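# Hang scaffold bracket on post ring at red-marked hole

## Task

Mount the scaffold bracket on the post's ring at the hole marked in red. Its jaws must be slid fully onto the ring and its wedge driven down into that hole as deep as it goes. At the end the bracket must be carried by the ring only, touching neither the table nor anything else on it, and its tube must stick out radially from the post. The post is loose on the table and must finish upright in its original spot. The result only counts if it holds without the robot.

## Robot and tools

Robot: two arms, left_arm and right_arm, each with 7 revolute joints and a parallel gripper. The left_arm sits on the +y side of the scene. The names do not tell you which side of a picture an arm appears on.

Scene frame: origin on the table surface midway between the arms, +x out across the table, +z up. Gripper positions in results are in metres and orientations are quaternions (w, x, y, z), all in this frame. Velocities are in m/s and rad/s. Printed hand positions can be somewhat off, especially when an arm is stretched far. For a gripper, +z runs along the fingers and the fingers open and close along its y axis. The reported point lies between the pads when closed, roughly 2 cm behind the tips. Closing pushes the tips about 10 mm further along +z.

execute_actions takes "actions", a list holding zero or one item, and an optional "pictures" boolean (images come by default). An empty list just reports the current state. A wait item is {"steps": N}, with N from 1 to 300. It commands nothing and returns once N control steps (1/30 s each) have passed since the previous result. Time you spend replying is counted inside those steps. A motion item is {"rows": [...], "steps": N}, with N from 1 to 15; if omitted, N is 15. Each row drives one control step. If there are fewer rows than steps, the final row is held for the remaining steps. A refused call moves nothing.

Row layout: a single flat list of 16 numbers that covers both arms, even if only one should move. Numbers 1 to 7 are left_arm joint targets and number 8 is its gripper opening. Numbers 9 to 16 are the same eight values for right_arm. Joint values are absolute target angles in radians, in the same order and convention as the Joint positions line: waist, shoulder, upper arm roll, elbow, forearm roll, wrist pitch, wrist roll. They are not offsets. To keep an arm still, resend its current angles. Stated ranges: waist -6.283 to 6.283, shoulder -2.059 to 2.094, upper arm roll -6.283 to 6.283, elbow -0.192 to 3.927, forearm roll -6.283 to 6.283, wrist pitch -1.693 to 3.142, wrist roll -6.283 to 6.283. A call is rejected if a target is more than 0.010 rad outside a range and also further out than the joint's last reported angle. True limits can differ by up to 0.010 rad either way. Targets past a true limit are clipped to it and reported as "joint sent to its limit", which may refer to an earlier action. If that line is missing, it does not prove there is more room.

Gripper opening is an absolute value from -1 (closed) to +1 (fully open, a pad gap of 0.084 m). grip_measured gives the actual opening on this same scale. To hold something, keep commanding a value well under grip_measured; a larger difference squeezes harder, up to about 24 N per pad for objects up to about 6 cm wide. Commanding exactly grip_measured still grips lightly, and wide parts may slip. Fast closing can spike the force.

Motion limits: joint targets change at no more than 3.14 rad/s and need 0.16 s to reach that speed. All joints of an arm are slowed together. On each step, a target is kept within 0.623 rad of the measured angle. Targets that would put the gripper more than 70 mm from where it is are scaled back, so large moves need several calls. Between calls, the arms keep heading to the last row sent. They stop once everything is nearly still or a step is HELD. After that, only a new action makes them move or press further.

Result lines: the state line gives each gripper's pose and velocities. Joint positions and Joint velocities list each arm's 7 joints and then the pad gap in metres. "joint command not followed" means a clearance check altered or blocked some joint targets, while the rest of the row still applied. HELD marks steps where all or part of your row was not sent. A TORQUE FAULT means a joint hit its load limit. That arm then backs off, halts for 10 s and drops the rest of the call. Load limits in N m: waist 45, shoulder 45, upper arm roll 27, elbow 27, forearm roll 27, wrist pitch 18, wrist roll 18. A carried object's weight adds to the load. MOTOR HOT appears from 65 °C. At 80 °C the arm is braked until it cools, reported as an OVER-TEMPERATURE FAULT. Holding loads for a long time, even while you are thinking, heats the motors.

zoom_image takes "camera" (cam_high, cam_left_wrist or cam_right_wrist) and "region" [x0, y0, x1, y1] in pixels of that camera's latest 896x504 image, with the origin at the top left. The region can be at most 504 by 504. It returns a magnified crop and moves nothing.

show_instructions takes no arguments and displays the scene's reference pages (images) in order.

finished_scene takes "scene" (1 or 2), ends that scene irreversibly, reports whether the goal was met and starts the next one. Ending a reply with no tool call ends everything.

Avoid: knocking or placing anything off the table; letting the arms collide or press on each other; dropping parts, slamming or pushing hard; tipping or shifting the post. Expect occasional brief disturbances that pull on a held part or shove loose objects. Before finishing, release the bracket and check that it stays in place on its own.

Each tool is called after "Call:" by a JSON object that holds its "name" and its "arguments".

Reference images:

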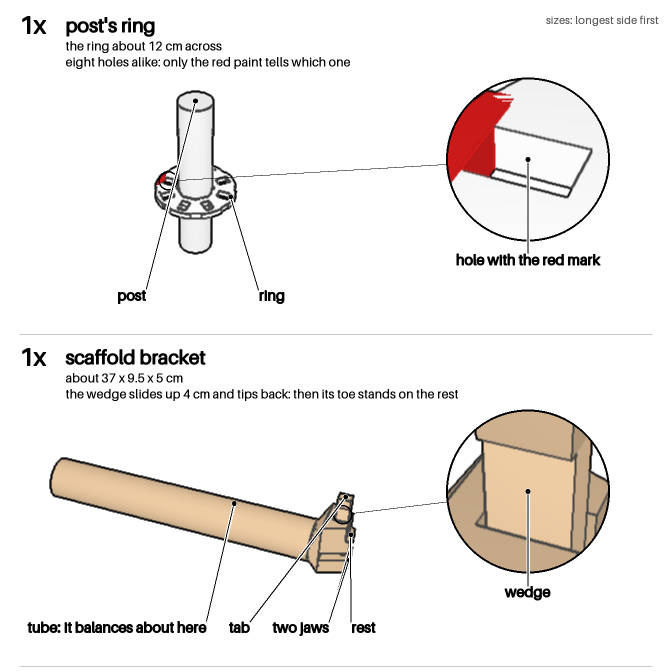

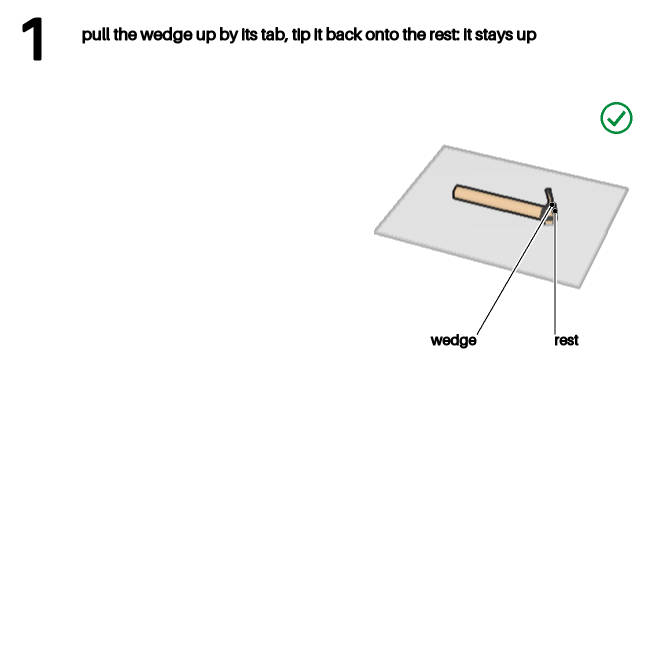

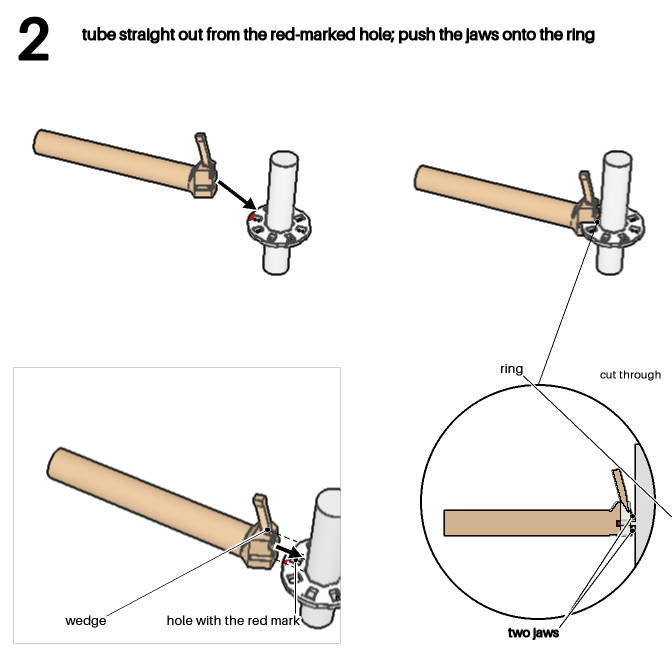

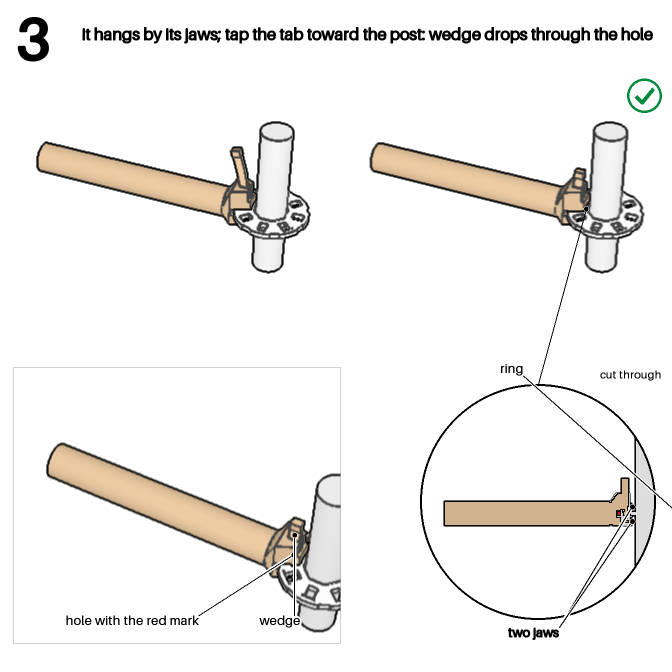

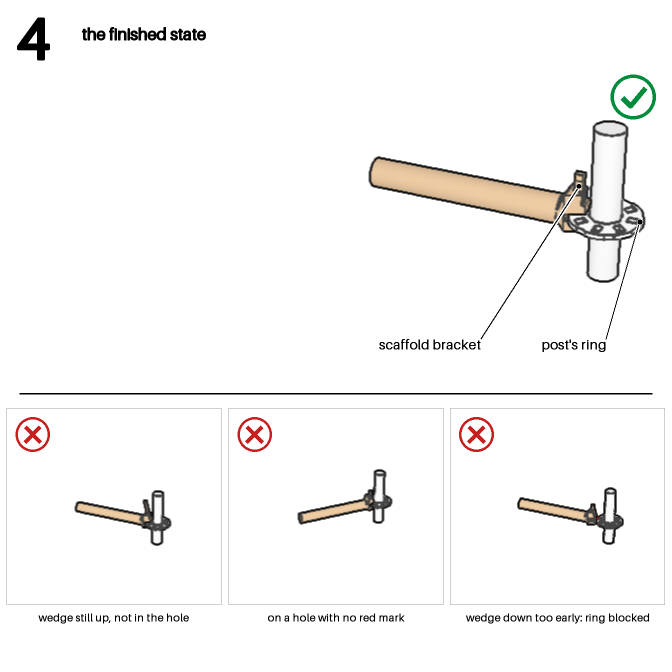

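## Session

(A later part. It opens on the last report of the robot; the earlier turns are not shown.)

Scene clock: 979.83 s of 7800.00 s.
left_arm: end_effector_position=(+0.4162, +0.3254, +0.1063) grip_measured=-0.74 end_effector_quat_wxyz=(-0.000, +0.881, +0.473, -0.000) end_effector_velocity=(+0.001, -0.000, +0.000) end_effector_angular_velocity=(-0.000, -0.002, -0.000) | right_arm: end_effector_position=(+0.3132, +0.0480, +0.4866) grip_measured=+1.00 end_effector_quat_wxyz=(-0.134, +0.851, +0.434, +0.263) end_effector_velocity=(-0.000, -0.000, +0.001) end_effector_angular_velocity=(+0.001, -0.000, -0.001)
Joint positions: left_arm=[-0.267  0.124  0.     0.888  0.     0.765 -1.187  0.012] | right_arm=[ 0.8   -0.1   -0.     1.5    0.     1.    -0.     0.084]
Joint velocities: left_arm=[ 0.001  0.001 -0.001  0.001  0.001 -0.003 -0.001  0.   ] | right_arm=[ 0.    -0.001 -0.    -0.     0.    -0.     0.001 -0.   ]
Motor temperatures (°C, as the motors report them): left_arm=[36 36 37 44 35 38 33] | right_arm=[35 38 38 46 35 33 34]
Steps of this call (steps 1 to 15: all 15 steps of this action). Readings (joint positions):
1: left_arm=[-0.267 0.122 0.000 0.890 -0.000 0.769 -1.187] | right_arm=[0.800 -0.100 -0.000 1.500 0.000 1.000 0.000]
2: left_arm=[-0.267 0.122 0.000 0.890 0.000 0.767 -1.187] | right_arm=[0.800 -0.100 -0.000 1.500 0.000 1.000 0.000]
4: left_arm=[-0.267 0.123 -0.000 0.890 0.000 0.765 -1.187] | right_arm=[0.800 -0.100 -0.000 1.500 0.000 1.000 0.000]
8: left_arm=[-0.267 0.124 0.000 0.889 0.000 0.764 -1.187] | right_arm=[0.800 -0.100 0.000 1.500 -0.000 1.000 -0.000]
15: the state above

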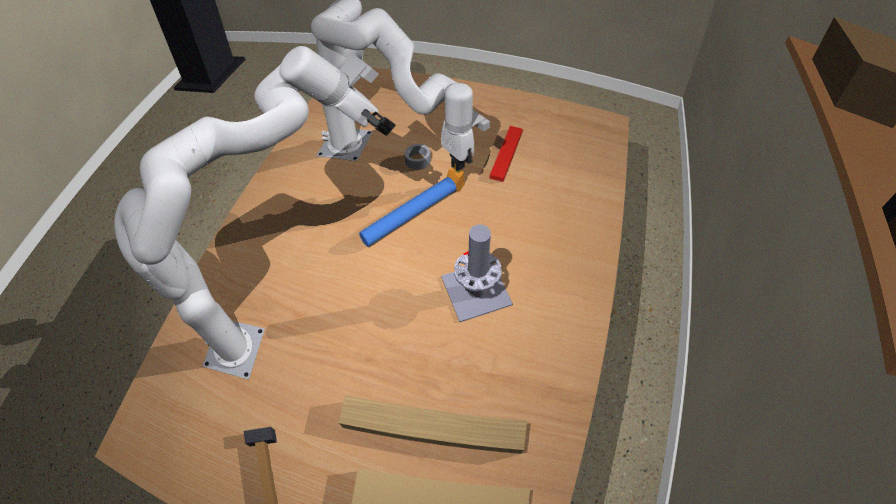

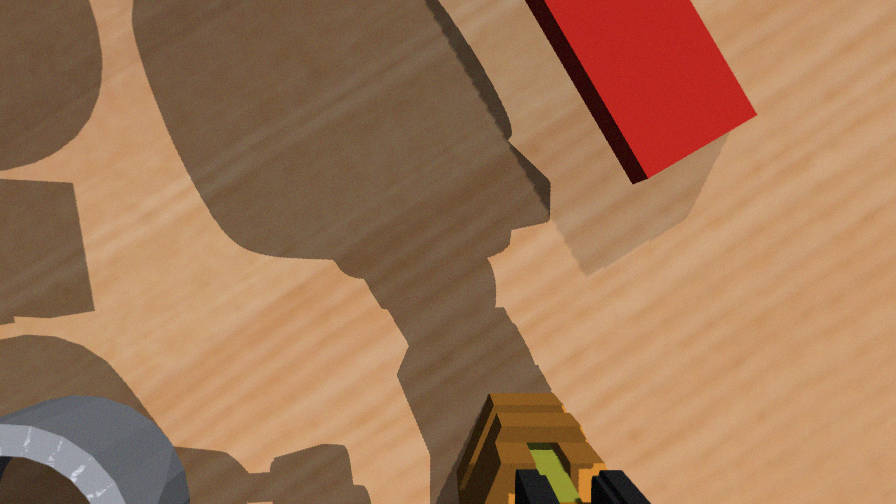

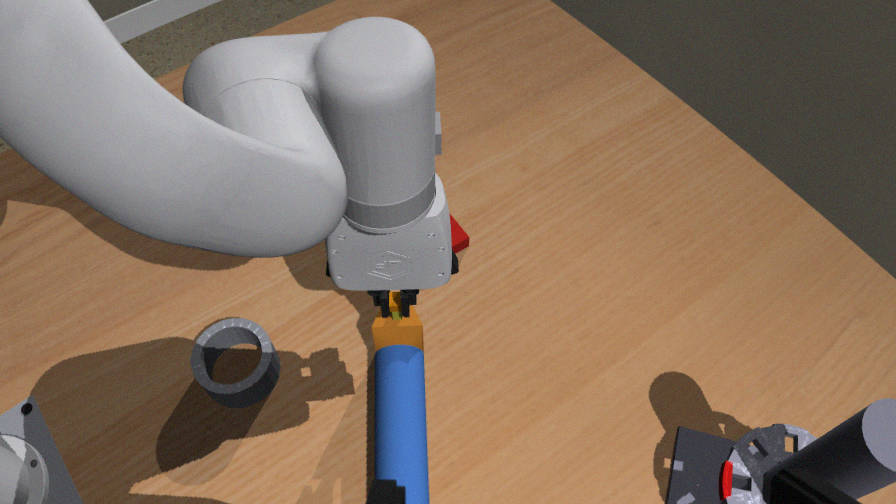

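Call:
{"name": "execute_actions", "arguments": {"actions": [{"rows": [[-0.2667,0.1173,0,0.8922,0,0.7749,-1.1873,-0.77,0.80,-0.1,0,1.5,0,1.0,0.0,1],[-0.2667,0.1103,0,0.8963,0,0.786,-1.1873,-0.77,0.80,-0.1,0,1.5,0,1.0,0.0,1],[-0.2667,0.1032,0,0.9005,0,0.7973,-1.1873,-0.77,0.80,-0.1,0,1.5,0,1.0,0.0,1],[-0.2667,0.0961,0,0.9048,0,0.8087,-1.1873,-0.77,0.80,-0.1,0,1.5,0,1.0,0.0,1],[-0.2667,0.0891,0,0.9092,0,0.8201,-1.1873,-0.77,0.80,-0.1,0,1.5,0,1.0,0.0,1],[-0.2667,0.0821,0,0.9136,0,0.8315,-1.1873,-0.77,0.80,-0.1,0,1.5,0,1.0,0.0,1],[-0.2667,0.0751,0,0.9181,0,0.843,-1.1873,-0.77,0.80,-0.1,0,1.5,0,1.0,0.0,1],[-0.2667,0.0681,0,0.9227,0,0.8546,-1.1873,-0.77,0.80,-0.1,0,1.5,0,1.0,0.0,1],[-0.2667,0.0612,0,0.9273,0,0.8661,-1.1873,-0.77,0.80,-0.1,0,1.5,0,1.0,0.0,1],[-0.2667,0.0543,0,0.932,0,0.8777,-1.1873,-0.77,0.80,-0.1,0,1.5,0,1.0,0.0,1]], "steps": 15}], "pictures": false}}

Call:
{"name": "execute_actions", "arguments": {"actions": [{"steps": 15}]}}

Scene clock: 1005.57 s of 7800.00 s.
left_arm: end_effector_position=(+0.4164, +0.3250, +0.1444) grip_measured=-0.74 end_effector_quat_wxyz=(+0.000, +0.881, +0.473, +0.000) end_effector_velocity=(-0.007, +0.002, +0.012) end_effector_angular_velocity=(+0.005, +0.023, +0.001) | right_arm: end_effector_position=(+0.3132, +0.0480, +0.4866) grip_measured=+1.00 end_effector_quat_wxyz=(-0.134, +0.851, +0.434, +0.263) end_effector_velocity=(-0.000, -0.000, +0.000) end_effector_angular_velocity=(-0.001, -0.002, +0.001)
Joint positions: left_arm=[-0.267  0.057 -0.     0.93   0.     0.872 -1.187  0.012] | right_arm=[ 0.8   -0.1   -0.     1.5    0.     1.     0.     0.084]
Joint velocities: left_arm=[ 0.    -0.026  0.001  0.012  0.     0.062  0.001 -0.   ] | right_arm=[ 0.    -0.001 -0.     0.    -0.001  0.    -0.001 -0.   ]
Motor temperatures (°C, as the motors report them): left_arm=[36 36 37 43 35 38 33] | right_arm=[35 38 38 46 35 33 34]
Steps of this call (steps 1 to 15: the robot went on to your last target; steps 16 to 90: nothing new was sent; then 22.23 s passed at rest; steps 91 to 105: all 15 steps of this action). Readings (joint positions):
91: left_arm=[-0.267 0.124 -0.000 0.888 -0.000 0.764 -1.187] | right_arm=[0.800 -0.100 -0.000 1.500 -0.000 1.000 -0.000]
92: left_arm=[-0.267 0.123 0.000 0.889 0.000 0.766 -1.187] | right_arm=[0.800 -0.100 -0.000 1.500 0.000 1.000 -0.000]
94: left_arm=[-0.266 0.118 0.001 0.891 -0.000 0.778 -1.187] | right_arm=[0.800 -0.100 -0.000 1.500 -0.000 1.000 -0.000]
98: left_arm=[-0.267 0.092 0.000 0.907 0.000 0.818 -1.187] | right_arm=[0.800 -0.100 -0.000 1.500 -0.000 1.000 0.000]
105: the state above

Scene clock: 1006.07 s of 7800.00 s.
left_arm: end_effector_position=(+0.4162, +0.3252, +0.1459) grip_measured=-0.74 end_effector_quat_wxyz=(-0.000, +0.881, +0.473, -0.000) end_effector_velocity=(+0.000, -0.000, +0.001) end_effector_angular_velocity=(-0.000, -0.001, -0.001) | right_arm: end_effector_position=(+0.3132, +0.0480, +0.4866) grip_measured=+1.00 end_effector_quat_wxyz=(-0.134, +0.851, +0.434, +0.263) end_effector_velocity=(-0.000, -0.000, +0.000) end_effector_angular_velocity=(-0.000, -0.001, +0.000)
Joint positions: left_arm=[-0.267  0.054 -0.     0.932 -0.     0.878 -1.187  0.012] | right_arm=[ 0.8   -0.1    0.     1.5   -0.     1.     0.     0.084]
Joint velocities: left_arm=[ 0.    -0.001 -0.     0.001 -0.     0.     0.001 -0.   ] | right_arm=[ 0.001 -0.001 -0.    -0.    -0.001  0.     0.001  0.   ]
Motor temperatures (°C, as the motors report them): left_arm=[36 36 37 43 35 38 33] | right_arm=[35 38 38 46 35 33 34]
Steps of this call (steps 1 to 15: the robot went on to your last target). Readings (joint positions):
1: left_arm=[-0.267 0.056 -0.000 0.930 0.000 0.874 -1.187] | right_arm=[0.800 -0.100 0.000 1.500 -0.000 1.000 -0.000]
2: left_arm=[-0.267 0.056 -0.000 0.931 0.000 0.875 -1.187] | right_arm=[0.800 -0.100 0.000 1.500 0.000 1.000 0.000]
4: left_arm=[-0.267 0.055 0.000 0.931 -0.000 0.876 -1.187] | right_arm=[0.800 -0.100 0.000 1.500 -0.000 1.000 0.000]
8: left_arm=[-0.267 0.055 0.000 0.932 0.000 0.877 -1.187] | right_arm=[0.800 -0.100 -0.000 1.500 -0.000 1.000 0.000]
15: the state above
All arms were judged still, so your last target was given up. Only a new action makes them travel on or press farther. Fingers that are still opening or closing keep moving.

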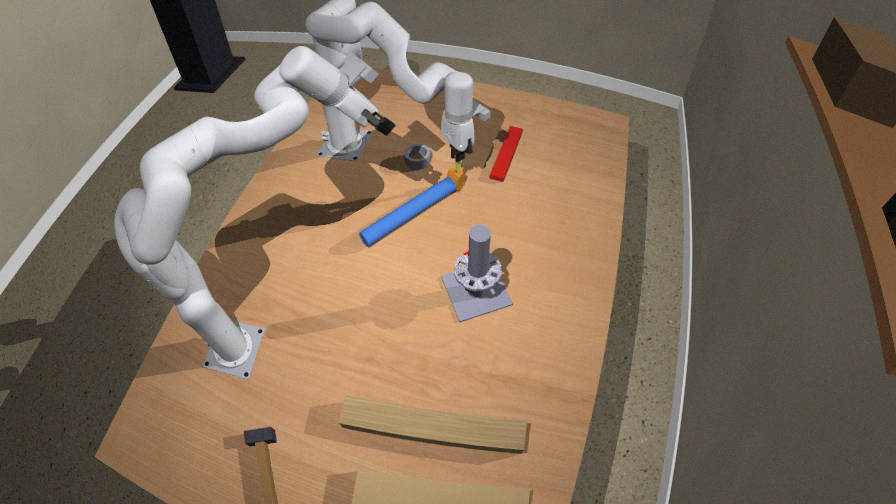

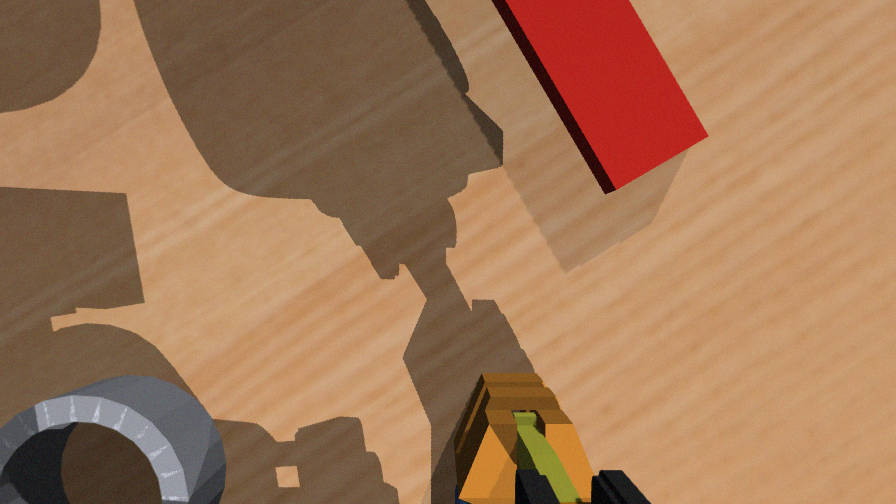

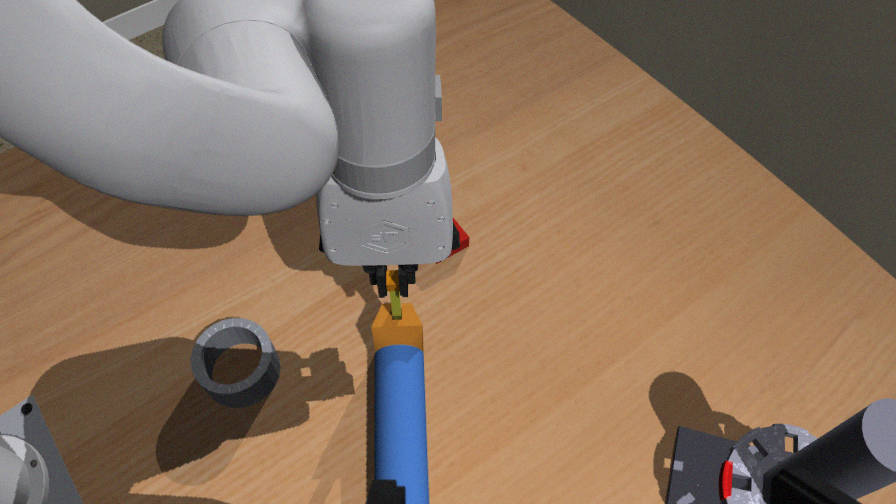

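Call:
{"name": "execute_actions", "arguments": {"actions": [{"rows": [[-0.2667,0.053,0,0.9328,0,0.8798,-1.1873,-0.76,0.80,-0.1,0,1.5,0,1.0,0.0,1],[-0.2667,0.0517,0,0.9337,0,0.882,-1.1873,-0.76,0.80,-0.1,0,1.5,0,1.0,0.0,1],[-0.2687,0.0506,0,0.9323,0,0.8817,-1.1893,-0.76,0.80,-0.1,0,1.5,0,1.0,0.0,1],[-0.2708,0.0494,0,0.931,0,0.8816,-1.1914,-0.76,0.80,-0.1,0,1.5,0,1.0,0.0,1],[-0.2728,0.0483,0,0.9296,0,0.8813,-1.1934,-0.76,0.80,-0.1,0,1.5,0,1.0,0.0,1],[-0.2749,0.0472,0,0.9282,0,0.881,-1.1955,-0.76,0.80,-0.1,0,1.5,0,1.0,0.0,1],[-0.2769,0.046,0,0.9268,0,0.8808,-1.1975,-0.76,0.80,-0.1,0,1.5,0,1.0,0.0,1],[-0.2789,0.0449,0,0.9255,0,0.8806,-1.1995,-0.76,0.80,-0.1,0,1.5,0,1.0,0.0,1],[-0.281,0.0438,0,0.9241,0,0.8803,-1.2016,-0.76,0.80,-0.1,0,1.5,0,1.0,0.0,1],[-0.283,0.0427,0,0.9227,0,0.88,-1.2036,-0.76,0.80,-0.1,0,1.5,0,1.0,0.0,1],[-0.2851,0.0415,0,0.9214,0,0.8799,-1.2057,-0.76,0.80,-0.1,0,1.5,0,1.0,0.0,1],[-0.2871,0.0404,0,0.92,0,0.8796,-1.2077,-0.76,0.80,-0.1,0,1.5,0,1.0,0.0,1]], "steps": 15}], "pictures": false}}

Call:
{"name": "execute_actions", "arguments": {"actions": [{"steps": 15}]}}

Scene clock: 1028.83 s of 7800.00 s.
left_arm: end_effector_position=(+0.4106, +0.3172, +0.1470) grip_measured=-0.74 end_effector_quat_wxyz=(-0.000, +0.882, +0.472, -0.001) end_effector_velocity=(-0.005, -0.011, +0.003) end_effector_angular_velocity=(-0.002, -0.006, -0.004) | right_arm: end_effector_position=(+0.3132, +0.0480, +0.4866) grip_measured=+1.00 end_effector_quat_wxyz=(-0.134, +0.851, +0.434, +0.263) end_effector_velocity=(+0.000, +0.000, -0.000) end_effector_angular_velocity=(-0.000, +0.001, -0.001)
Joint positions: left_arm=[-0.286  0.042 -0.001  0.92  -0.     0.88  -1.206  0.012] | right_arm=[ 0.8   -0.1    0.     1.5   -0.     1.     0.     0.084]
Joint velocities: left_arm=[-0.024 -0.016 -0.003 -0.011 -0.    -0.002 -0.022 -0.   ] | right_arm=[-0.     0.001  0.     0.    -0.     0.     0.001 -0.   ]
Motor temperatures (°C, as the motors report them): left_arm=[36 36 37 44 35 38 33] | right_arm=[35 38 38 46 35 33 34]
Steps of this call (steps 1 to 90: nothing new was sent; then 19.27 s passed at rest; steps 91 to 105: all 15 steps of this action). Readings (joint positions):
91: left_arm=[-0.267 0.054 -0.000 0.932 -0.000 0.878 -1.187] | right_arm=[0.800 -0.100 -0.000 1.500 -0.000 1.000 -0.000]
92: left_arm=[-0.267 0.054 -0.000 0.932 -0.000 0.878 -1.187] | right_arm=[0.800 -0.100 -0.000 1.500 -0.000 1.000 0.000]
94: left_arm=[-0.267 0.053 0.000 0.932 0.000 0.880 -1.188] | right_arm=[0.800 -0.100 0.000 1.500 0.000 1.000 -0.000]
98: left_arm=[-0.273 0.049 0.001 0.928 0.000 0.880 -1.194] | right_arm=[0.800 -0.100 -0.000 1.500 0.000 1.000 -0.000]
105: the state above

Scene clock: 1029.33 s of 7800.00 s.
left_arm: end_effector_position=(+0.4106, +0.3169, +0.1475) grip_measured=-0.74 end_effector_quat_wxyz=(-0.000, +0.881, +0.473, -0.000) end_effector_velocity=(+0.001, +0.000, +0.001) end_effector_angular_velocity=(-0.000, -0.001, +0.002) | right_arm: end_effector_position=(+0.3132, +0.0480, +0.4866) grip_measured=+1.00 end_effector_quat_wxyz=(-0.134, +0.851, +0.434, +0.263) end_effector_velocity=(-0.001, +0.000, -0.000) end_effector_angular_velocity=(-0.000, -0.000, +0.001)
Joint positions: left_arm=[-0.287  0.04  -0.     0.92  -0.     0.88  -1.208  0.012] | right_arm=[ 0.8   -0.1   -0.     1.5    0.     1.     0.     0.084]
Joint velocities: left_arm=[ 0.001 -0.     0.     0.001 -0.    -0.    -0.001 -0.   ] | right_arm=[ 0.001  0.     0.    -0.     0.    -0.    -0.    -0.   ]
Motor temperatures (°C, as the motors report them): left_arm=[36 36 37 44 35 38 33] | right_arm=[35 38 38 46 35 33 34]
Steps of this call (steps 1 to 15: the robot went on to your last target). Readings (joint positions):
1: left_arm=[-0.286 0.042 -0.001 0.920 -0.000 0.880 -1.206] | right_arm=[0.800 -0.100 -0.000 1.500 0.000 1.000 0.000]
2: left_arm=[-0.287 0.041 -0.001 0.920 -0.000 0.880 -1.207] | right_arm=[0.800 -0.100 -0.000 1.500 -0.000 1.000 0.000]
4: left_arm=[-0.287 0.041 -0.000 0.920 -0.000 0.880 -1.207] | right_arm=[0.800 -0.100 -0.000 1.500 0.000 1.000 0.000]
8: left_arm=[-0.287 0.041 -0.000 0.920 -0.000 0.880 -1.208] | right_arm=[0.800 -0.100 -0.000 1.500 -0.000 1.000 -0.000]
15: the state above
All arms were judged still, so your last target was given up. Only a new action makes them travel on or press farther. Fingers that are still opening or closing keep moving.

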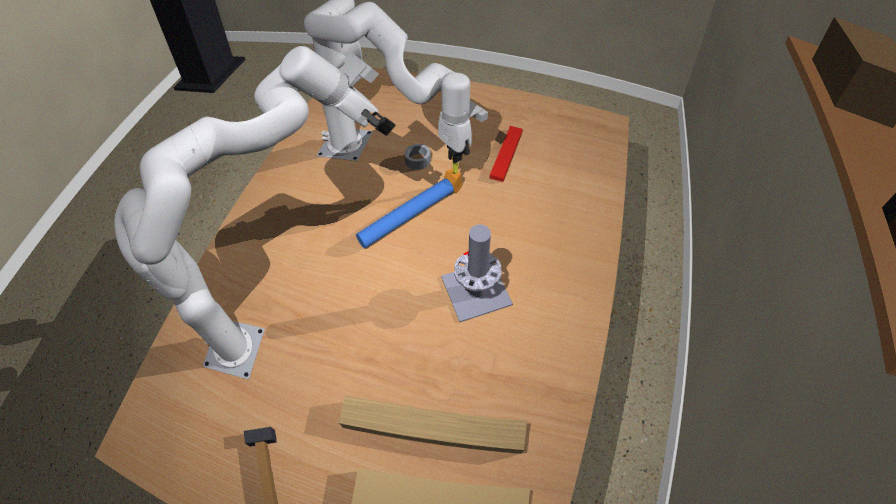

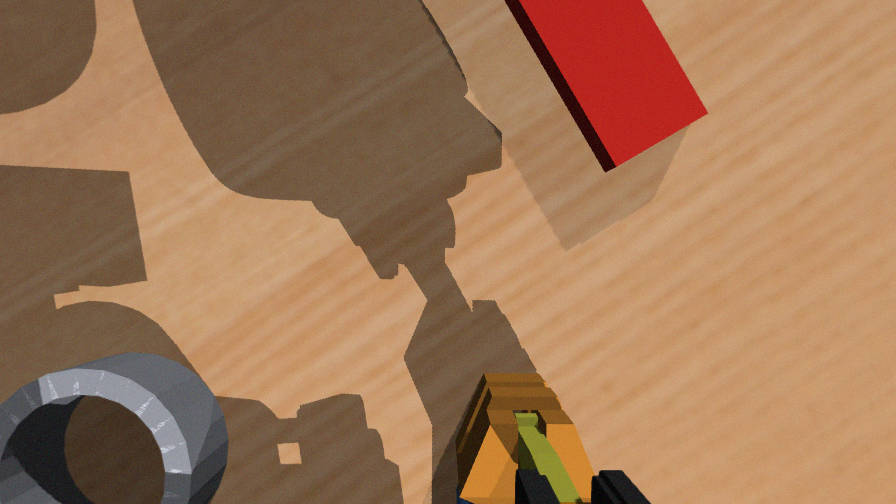

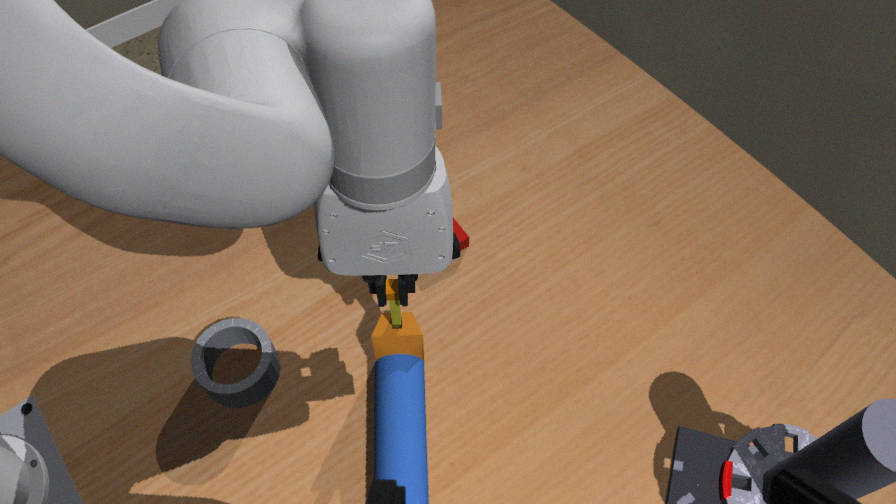

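Call:
{"name": "execute_actions", "arguments": {"actions": [{"rows": [[-0.2871,0.0404,0,0.92,0,0.8796,-1.2077,-0.76,0.9205,0.356,0,1.3501,0,0.9941,0.077,1]], "steps": 15}], "pictures": false}}

Call:
{"name": "execute_actions", "arguments": {"actions": [{"steps": 30}]}}

Scene clock: 1046.87 s of 7800.00 s.
left_arm: end_effector_position=(+0.4107, +0.3169, +0.1475) grip_measured=-0.74 end_effector_quat_wxyz=(-0.000, +0.881, +0.473, +0.000) end_effector_velocity=(-0.000, -0.001, -0.000) end_effector_angular_velocity=(+0.000, +0.000, -0.002) | right_arm: end_effector_position=(+0.2894, +0.0851, +0.2864) grip_measured=+1.00 end_effector_quat_wxyz=(-0.063, +0.878, +0.462, +0.107) end_effector_velocity=(-0.103, +0.018, -0.463) end_effector_angular_velocity=(-0.681, +0.456, +0.063)
Joint positions: left_arm=[-0.287  0.04   0.     0.92   0.     0.88  -1.208  0.012] | right_arm=[0.87  0.166 0.    1.412 0.    0.997 0.045 0.084]
Joint velocities: left_arm=[-0.001  0.    -0.001 -0.     0.    -0.     0.     0.   ] | right_arm=[ 0.166  0.625  0.    -0.203 -0.    -0.008  0.107 -0.   ]
Motor temperatures (°C, as the motors report them): left_arm=[36 36 37 45 35 38 33] | right_arm=[35 38 38 46 35 33 34]
Steps of this call (steps 1 to 90: nothing new was sent; then 14.03 s passed at rest; steps 91 to 105: all 15 steps of this action). Readings (joint positions):
91: left_arm=[-0.287 0.040 0.000 0.920 0.000 0.880 -1.208] | right_arm=[0.800 -0.100 -0.000 1.500 -0.000 1.000 0.000]
92: left_arm=[-0.287 0.040 0.000 0.920 -0.000 0.880 -1.208] | right_arm=[0.801 -0.097 -0.000 1.500 -0.000 1.000 0.001]
94: left_arm=[-0.287 0.040 0.000 0.920 -0.000 0.880 -1.208] | right_arm=[0.809 -0.069 -0.002 1.495 -0.000 0.998 0.007]
98: left_arm=[-0.287 0.040 -0.000 0.920 0.000 0.880 -1.208] | right_arm=[0.832 0.021 -0.000 1.460 -0.000 0.998 0.020]
105: the state above

Scene clock: 1047.87 s of 7800.00 s.
left_arm: end_effector_position=(+0.4107, +0.3169, +0.1475) grip_measured=-0.74 end_effector_quat_wxyz=(-0.000, +0.881, +0.473, +0.000) end_effector_velocity=(-0.000, +0.000, -0.000) end_effector_angular_velocity=(+0.001, +0.001, -0.000) | right_arm: end_effector_position=(+0.2502, +0.0751, +0.1502) grip_measured=+1.00 end_effector_quat_wxyz=(-0.000, +0.881, +0.473, +0.000) end_effector_velocity=(+0.000, -0.001, -0.001) end_effector_angular_velocity=(-0.003, +0.001, +0.000)
Joint positions: left_arm=[-0.287  0.04   0.     0.92   0.     0.88  -1.208  0.012] | right_arm=[ 0.92   0.356 -0.     1.35  -0.     0.994  0.077  0.084]
Joint velocities: left_arm=[-0.     0.     0.001 -0.001  0.001 -0.     0.    -0.   ] | right_arm=[-0.001  0.002 -0.001 -0.001 -0.001  0.    -0.001 -0.   ]
Motor temperatures (°C, as the motors report them): left_arm=[36 36 37 45 35 38 33] | right_arm=[35 38 38 46 35 33 34]
Steps of this call (steps 1 to 30: the robot went on to your last target). Readings (joint positions):
1: left_arm=[-0.287 0.040 0.000 0.920 0.000 0.880 -1.208] | right_arm=[0.876 0.187 0.000 1.405 0.000 0.996 0.048]
2: left_arm=[-0.287 0.040 -0.000 0.920 0.000 0.880 -1.208] | right_arm=[0.881 0.208 0.000 1.399 0.000 0.996 0.052]
4: left_arm=[-0.287 0.040 0.000 0.920 0.000 0.880 -1.208] | right_arm=[0.892 0.250 0.000 1.385 0.000 0.996 0.059]
8: left_arm=[-0.287 0.040 0.000 0.920 0.000 0.880 -1.208] | right_arm=[0.913 0.329 0.001 1.358 0.000 0.995 0.072]
30: the state above
All arms were judged still, so your last target was given up. Only a new action makes them travel on or press farther. Fingers that are still opening or closing keep moving.

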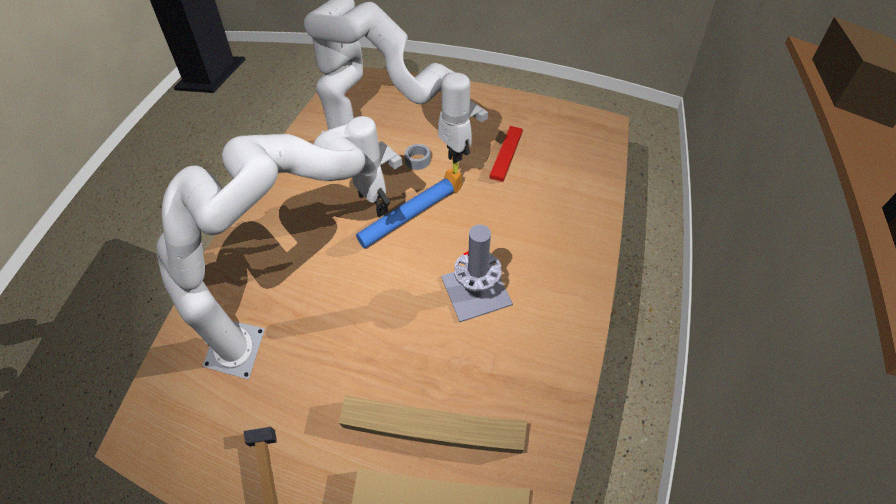

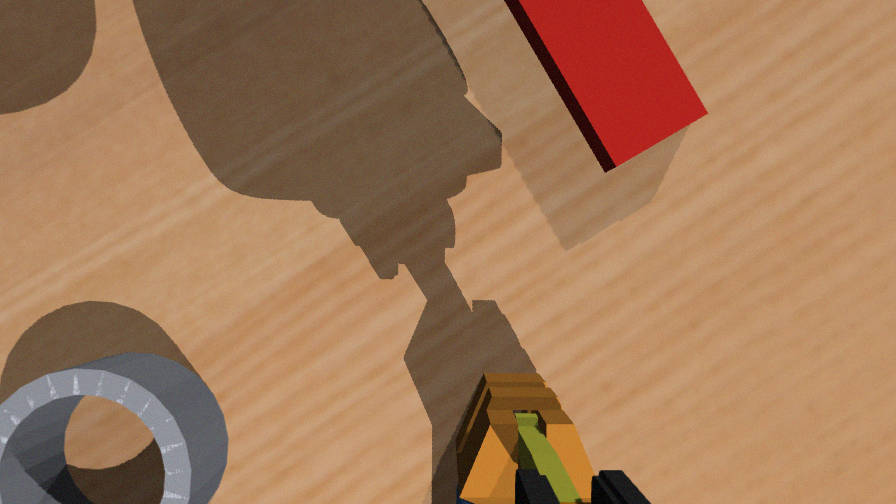

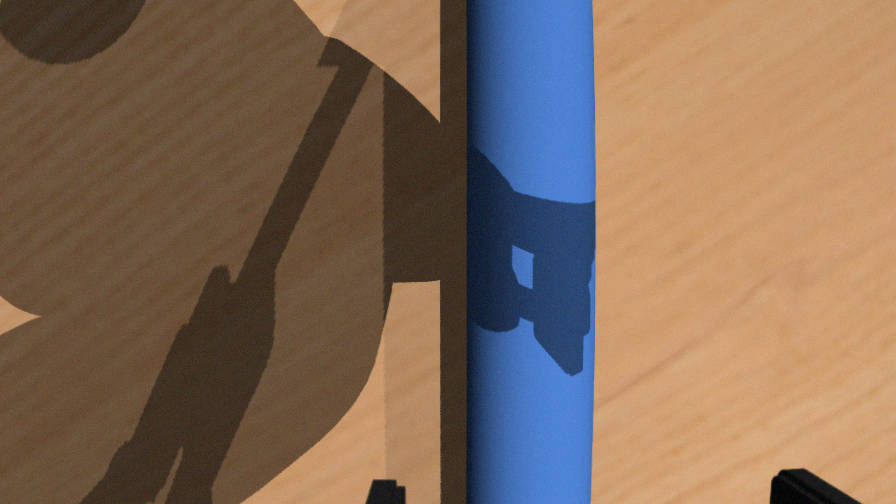

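Call:
{"name": "execute_actions", "arguments": {"actions": [{"rows": [[-0.2871,0.0404,0,0.92,0,0.8796,-1.2077,-0.76,0.9205,0.371,0,1.3405,0,0.9695,0.077,1],[-0.2871,0.0404,0,0.92,0,0.8796,-1.2077,-0.76,0.9205,0.386,0,1.331,0,0.945,0.077,1],[-0.2871,0.0404,0,0.92,0,0.8796,-1.2077,-0.76,0.9205,0.402,0,1.322,0,0.92,0.077,1],[-0.2871,0.0404,0,0.92,0,0.8796,-1.2077,-0.76,0.9205,0.419,0,1.312,0,0.893,0.077,1],[-0.2871,0.0404,0,0.92,0,0.8796,-1.2077,-0.76,0.9205,0.437,0,1.302,0,0.865,0.077,1],[-0.2871,0.0404,0,0.92,0,0.8796,-1.2077,-0.76,0.9205,0.455,0,1.293,0,0.838,0.077,1],[-0.2871,0.0404,0,0.92,0,0.8796,-1.2077,-0.76,0.9205,0.474,0,1.285,0,0.811,0.077,1],[-0.2871,0.0404,0,0.92,0,0.8796,-1.2077,-0.76,0.9205,0.494,0,1.277,0,0.783,0.077,1],[-0.2871,0.0404,0,0.92,0,0.8796,-1.2077,-0.76,0.9205,0.514,0,1.27,0,0.756,0.077,1],[-0.2871,0.0404,0,0.92,0,0.8796,-1.2077,-0.76,0.9205,0.5355,0,1.2649,0,0.7294,0.077,1]], "steps": 15}], "pictures": false}}

Call:
{"name": "execute_actions", "arguments": {"actions": [{"rows": [[-0.2871,0.0404,0,0.92,0,0.8796,-1.2077,-0.76,0.9205,0.5355,0,1.2649,0,0.7294,0.077,1],[-0.2871,0.0404,0,0.92,0,0.8796,-1.2077,-0.76,0.9205,0.5355,0,1.2649,0,0.7294,0.077,1],[-0.2871,0.0404,0,0.92,0,0.8796,-1.2077,-0.76,0.9205,0.5355,0,1.2649,0,0.7294,0.077,1],[-0.2871,0.0404,0,0.92,0,0.8796,-1.2077,-0.76,0.9205,0.5355,0,1.2649,0,0.7294,0.077,0.85],[-0.2871,0.0404,0,0.92,0,0.8796,-1.2077,-0.76,0.9205,0.5355,0,1.2649,0,0.7294,0.077,0.7],[-0.2871,0.0404,0,0.92,0,0.8796,-1.2077,-0.76,0.9205,0.5355,0,1.2649,0,0.7294,0.077,0.55],[-0.2871,0.0404,0,0.92,0,0.8796,-1.2077,-0.76,0.9205,0.5355,0,1.2649,0,0.7294,0.077,0.4],[-0.2871,0.0404,0,0.92,0,0.8796,-1.2077,-0.76,0.9205,0.5355,0,1.2649,0,0.7294,0.077,0.3],[-0.2871,0.0404,0,0.92,0,0.8796,-1.2077,-0.76,0.9205,0.5355,0,1.2649,0,0.7294,0.077,0.22],[-0.2871,0.0404,0,0.92,0,0.8796,-1.2077,-0.76,0.9205,0.5355,0,1.2649,0,0.7294,0.077,0.16],[-0.2871,0.0404,0,0.92,0,0.8796,-1.2077,-0.76,0.9205,0.5355,0,1.2649,0,0.7294,0.077,0.1],[-0.2871,0.0404,0,0.92,0,0.8796,-1.2077,-0.76,0.9205,0.5355,0,1.2649,0,0.7294,0.077,0.03],[-0.2871,0.0404,0,0.92,0,0.8796,-1.2077,-0.76,0.9205,0.5355,0,1.2649,0,0.7294,0.077,-0.05],[-0.2871,0.0404,0,0.92,0,0.8796,-1.2077,-0.76,0.9205,0.5355,0,1.2649,0,0.7294,0.077,-0.15]], "steps": 15}]}}

Scene clock: 1071.77 s of 7800.00 s.
left_arm: end_effector_position=(+0.4107, +0.3169, +0.1475) grip_measured=-0.74 end_effector_quat_wxyz=(-0.000, +0.881, +0.473, +0.000) end_effector_velocity=(+0.000, +0.000, +0.000) end_effector_angular_velocity=(+0.001, -0.000, -0.001) | right_arm: end_effector_position=(+0.2488, +0.0727, +0.0390) grip_measured=+1.00 end_effector_quat_wxyz=(+0.003, +0.881, +0.473, -0.004) end_effector_velocity=(+0.010, +0.018, -0.039) end_effector_angular_velocity=(+0.071, -0.038, -0.002)
Joint positions: left_arm=[-0.287  0.04   0.     0.92   0.     0.88  -1.208  0.012] | right_arm=[ 0.921  0.53   0.     1.265 -0.     0.745  0.077  0.084]
Joint velocities: left_arm=[ 0.    -0.     0.     0.     0.001  0.     0.    -0.   ] | right_arm=[-0.001  0.087  0.    -0.011  0.001 -0.178  0.001  0.   ]
Motor temperatures (°C, as the motors report them): left_arm=[36 37 37 46 35 38 33] | right_arm=[35 39 38 46 35 33 34]
Steps of this call (steps 1 to 90: nothing new was sent; then 20.40 s passed at rest; steps 91 to 105: all 15 steps of this action). Readings (joint positions):
91: left_arm=[-0.287 0.040 0.000 0.920 -0.000 0.880 -1.208] | right_arm=[0.921 0.356 -0.000 1.350 -0.000 0.994 0.077]
92: left_arm=[-0.287 0.040 0.000 0.920 0.000 0.880 -1.208] | right_arm=[0.920 0.358 -0.000 1.349 0.000 0.989 0.077]
94: left_arm=[-0.287 0.040 0.000 0.920 -0.000 0.880 -1.208] | right_arm=[0.920 0.371 -0.000 1.342 0.000 0.963 0.077]
98: left_arm=[-0.287 0.040 0.000 0.920 -0.000 0.880 -1.208] | right_arm=[0.920 0.430 -0.000 1.307 -0.000 0.878 0.077]
105: the state above

Scene clock: 1072.27 s of 7800.00 s.
left_arm: end_effector_position=(+0.4106, +0.3169, +0.1474) grip_measured=-0.74 end_effector_quat_wxyz=(-0.000, +0.881, +0.473, -0.000) end_effector_velocity=(+0.000, +0.000, +0.000) end_effector_angular_velocity=(-0.000, -0.001, +0.001) | right_arm: end_effector_position=(+0.2505, +0.0752, +0.0376) grip_measured=+0.13 end_effector_quat_wxyz=(-0.000, +0.881, +0.473, +0.000) end_effector_velocity=(-0.000, +0.000, -0.001) end_effector_angular_velocity=(-0.000, +0.001, -0.003)
Joint positions: left_arm=[-0.287  0.041  0.     0.92   0.     0.88  -1.208  0.012] | right_arm=[ 0.92   0.535 -0.     1.265 -0.     0.73   0.077  0.05 ]
Joint velocities: left_arm=[ 0.001 -0.     0.     0.001  0.     0.    -0.    -0.   ] | right_arm=[ 0.     0.001  0.     0.     0.001 -0.     0.003 -0.   ]
Motor temperatures (°C, as the motors report them): left_arm=[36 37 37 46 35 38 33] | right_arm=[35 39 38 46 35 33 34]
Steps of this call (steps 1 to 15: all 15 steps of this action). Readings (joint positions):
1: left_arm=[-0.287 0.040 0.000 0.920 0.000 0.880 -1.208] | right_arm=[0.921 0.531 0.000 1.265 -0.000 0.740 0.077]
2: left_arm=[-0.287 0.040 -0.000 0.920 -0.000 0.880 -1.208] | right_arm=[0.921 0.532 0.000 1.266 -0.000 0.737 0.077]
4: left_arm=[-0.287 0.040 -0.000 0.920 0.000 0.880 -1.208] | right_arm=[0.920 0.532 -0.000 1.267 0.000 0.732 0.077]
8: left_arm=[-0.287 0.040 0.000 0.920 0.000 0.880 -1.208] | right_arm=[0.920 0.534 -0.000 1.266 0.000 0.730 0.077]
15: the state above

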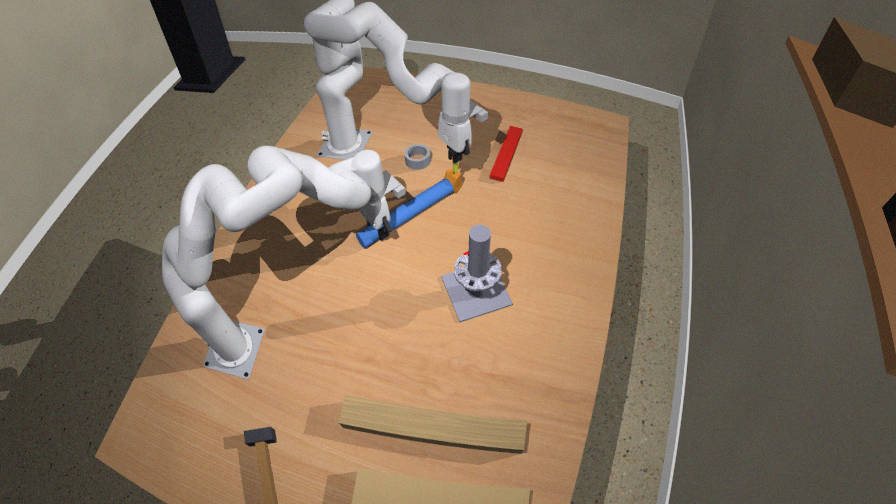

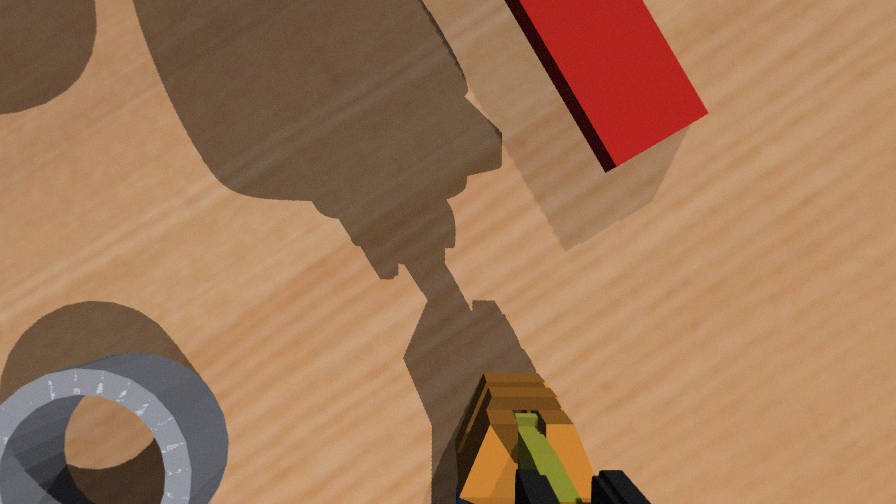

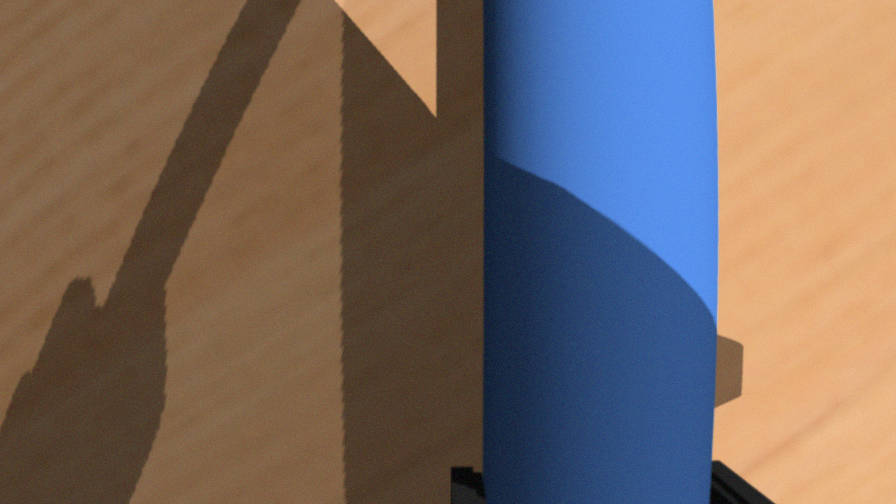

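Call:
{"name": "execute_actions", "arguments": {"actions": [{"rows": [[-0.2892,0.0394,0,0.9186,0,0.8792,-1.2098,-0.76,0.9205,0.5355,0,1.2649,0,0.7294,0.077,-0.3],[-0.2913,0.0384,0,0.9173,0,0.8789,-1.2119,-0.76,0.9205,0.5355,0,1.2649,0,0.7294,0.077,-0.3],[-0.2934,0.0374,0,0.9159,0,0.8785,-1.214,-0.76,0.9205,0.5355,0,1.2649,0,0.7294,0.077,-0.3],[-0.2955,0.0364,0,0.9145,0,0.8781,-1.2161,-0.76,0.9205,0.5355,0,1.2649,0,0.7294,0.077,-0.3],[-0.2976,0.0354,0,0.9132,0,0.8778,-1.2182,-0.76,0.9205,0.5355,0,1.2649,0,0.7294,0.077,-0.3],[-0.2997,0.0344,0,0.9118,0,0.8774,-1.2203,-0.76,0.9205,0.5355,0,1.2649,0,0.7294,0.077,-0.3],[-0.3018,0.0334,0,0.9104,0,0.877,-1.2224,-0.76,0.9205,0.5355,0,1.2649,0,0.7294,0.077,-0.3],[-0.3039,0.0324,0,0.909,0,0.8766,-1.2245,-0.76,0.9205,0.5355,0,1.2649,0,0.7294,0.077,-0.3],[-0.306,0.0314,0,0.9077,0,0.8763,-1.2266,-0.76,0.9205,0.5355,0,1.2649,0,0.7294,0.077,-0.3],[-0.3081,0.0304,0,0.9063,0,0.8759,-1.2287,-0.76,0.9205,0.5355,0,1.2649,0,0.7294,0.077,-0.3]], "steps": 15}], "pictures": false}}

Call:
{"name": "execute_actions", "arguments": {"actions": [{"steps": 15}]}}

Scene clock: 1086.77 s of 7800.00 s.
left_arm: end_effector_position=(+0.4054, +0.3091, +0.1471) grip_measured=-0.74 end_effector_quat_wxyz=(+0.000, +0.881, +0.473, +0.000) end_effector_velocity=(-0.002, -0.003, -0.000) end_effector_angular_velocity=(-0.001, -0.001, +0.004) | right_arm: end_effector_position=(+0.2502, +0.0751, +0.0372) grip_measured=+0.13 end_effector_quat_wxyz=(-0.000, +0.881, +0.473, +0.000) end_effector_velocity=(-0.001, +0.000, +0.000) end_effector_angular_velocity=(+0.000, -0.000, +0.003)
Joint positions: left_arm=[-0.307  0.031  0.     0.907  0.     0.876 -1.228  0.012] | right_arm=[ 0.921  0.535  0.     1.265 -0.     0.73   0.077  0.05 ]
Joint velocities: left_arm=[-0.009 -0.004  0.003 -0.005 -0.001 -0.002 -0.01  -0.   ] | right_arm=[ 0.001 -0.     0.    -0.    -0.    -0.    -0.002  0.   ]
Motor temperatures (°C, as the motors report them): left_arm=[36 37 37 46 35 38 33] | right_arm=[35 38 38 45 35 33 34]
Steps of this call (steps 1 to 15: the robot went on to your last target; steps 16 to 90: nothing new was sent; then 11.00 s passed at rest; steps 91 to 105: all 15 steps of this action). Readings (joint positions):
91: left_arm=[-0.287 0.040 0.000 0.920 0.000 0.880 -1.208] | right_arm=[0.920 0.535 -0.000 1.265 -0.000 0.729 0.077]
92: left_arm=[-0.288 0.040 0.000 0.920 0.000 0.879 -1.208] | right_arm=[0.920 0.535 -0.000 1.265 -0.000 0.729 0.077]
94: left_arm=[-0.290 0.039 0.001 0.918 0.000 0.879 -1.211] | right_arm=[0.920 0.535 -0.000 1.265 -0.000 0.729 0.077]
98: left_arm=[-0.297 0.035 0.001 0.914 0.001 0.877 -1.218] | right_arm=[0.920 0.535 -0.000 1.265 -0.000 0.730 0.077]
105: the state above

Scene clock: 1087.27 s of 7800.00 s.
left_arm: end_effector_position=(+0.4050, +0.3085, +0.1470) grip_measured=-0.74 end_effector_quat_wxyz=(-0.000, +0.881, +0.473, -0.000) end_effector_velocity=(-0.000, -0.001, -0.000) end_effector_angular_velocity=(+0.000, +0.001, -0.001) | right_arm: end_effector_position=(+0.2502, +0.0751, +0.0372) grip_measured=+0.13 end_effector_quat_wxyz=(-0.000, +0.881, +0.473, +0.000) end_effector_velocity=(+0.001, -0.000, +0.000) end_effector_angular_velocity=(+0.000, -0.001, -0.001)
Joint positions: left_arm=[-0.308  0.03   0.     0.906  0.     0.876 -1.229  0.012] | right_arm=[ 0.921  0.535  0.     1.265 -0.     0.73   0.077  0.05 ]
Joint velocities: left_arm=[-0.     0.    -0.002 -0.     0.     0.    -0.001 -0.   ] | right_arm=[-0.001 -0.    -0.001 -0.    -0.    -0.    -0.    -0.   ]
Motor temperatures (°C, as the motors report them): left_arm=[36 37 37 46 35 38 33] | right_arm=[35 38 38 45 35 33 34]
Steps of this call (steps 1 to 15: the robot went on to your last target). Readings (joint positions):
1: left_arm=[-0.307 0.031 0.000 0.907 0.000 0.876 -1.228] | right_arm=[0.921 0.535 0.000 1.265 -0.000 0.730 0.077]
2: left_arm=[-0.307 0.031 0.001 0.907 0.000 0.876 -1.228] | right_arm=[0.921 0.535 0.000 1.265 -0.000 0.730 0.077]
4: left_arm=[-0.308 0.031 0.001 0.907 0.000 0.876 -1.228] | right_arm=[0.921 0.535 0.000 1.265 -0.000 0.730 0.077]
8: left_arm=[-0.308 0.030 0.000 0.906 0.000 0.876 -1.229] | right_arm=[0.921 0.535 0.000 1.265 -0.000 0.730 0.077]
15: the state above
All arms were judged still, so your last target was given up. Only a new action makes them travel on or press farther. Fingers that are still opening or closing keep moving.

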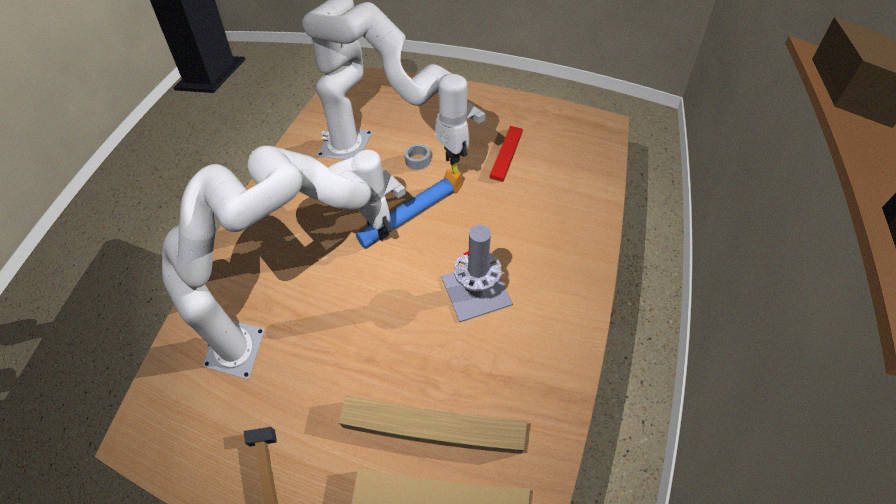

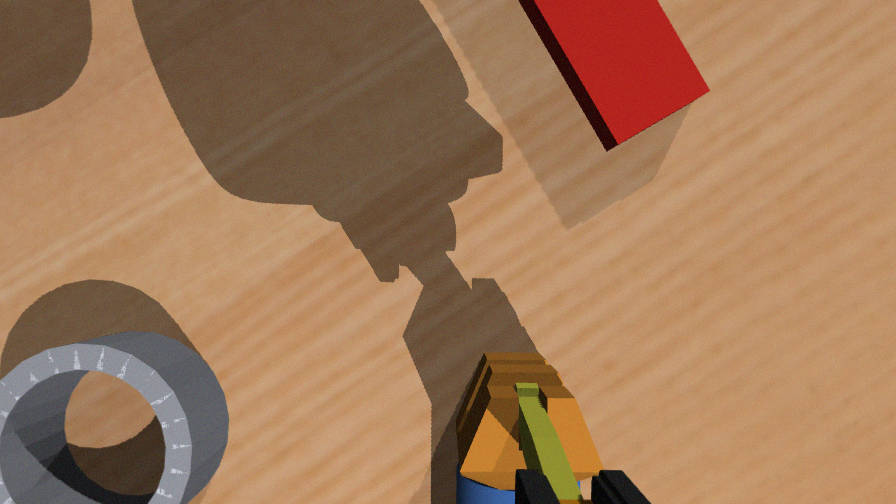

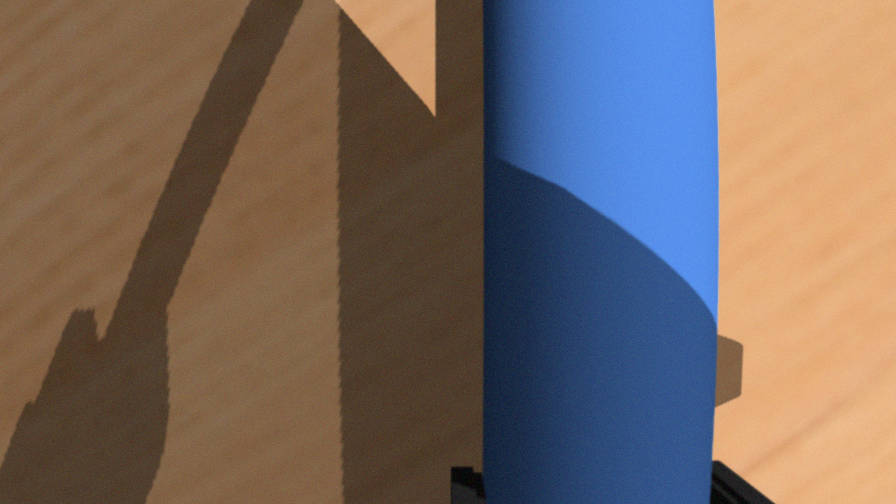

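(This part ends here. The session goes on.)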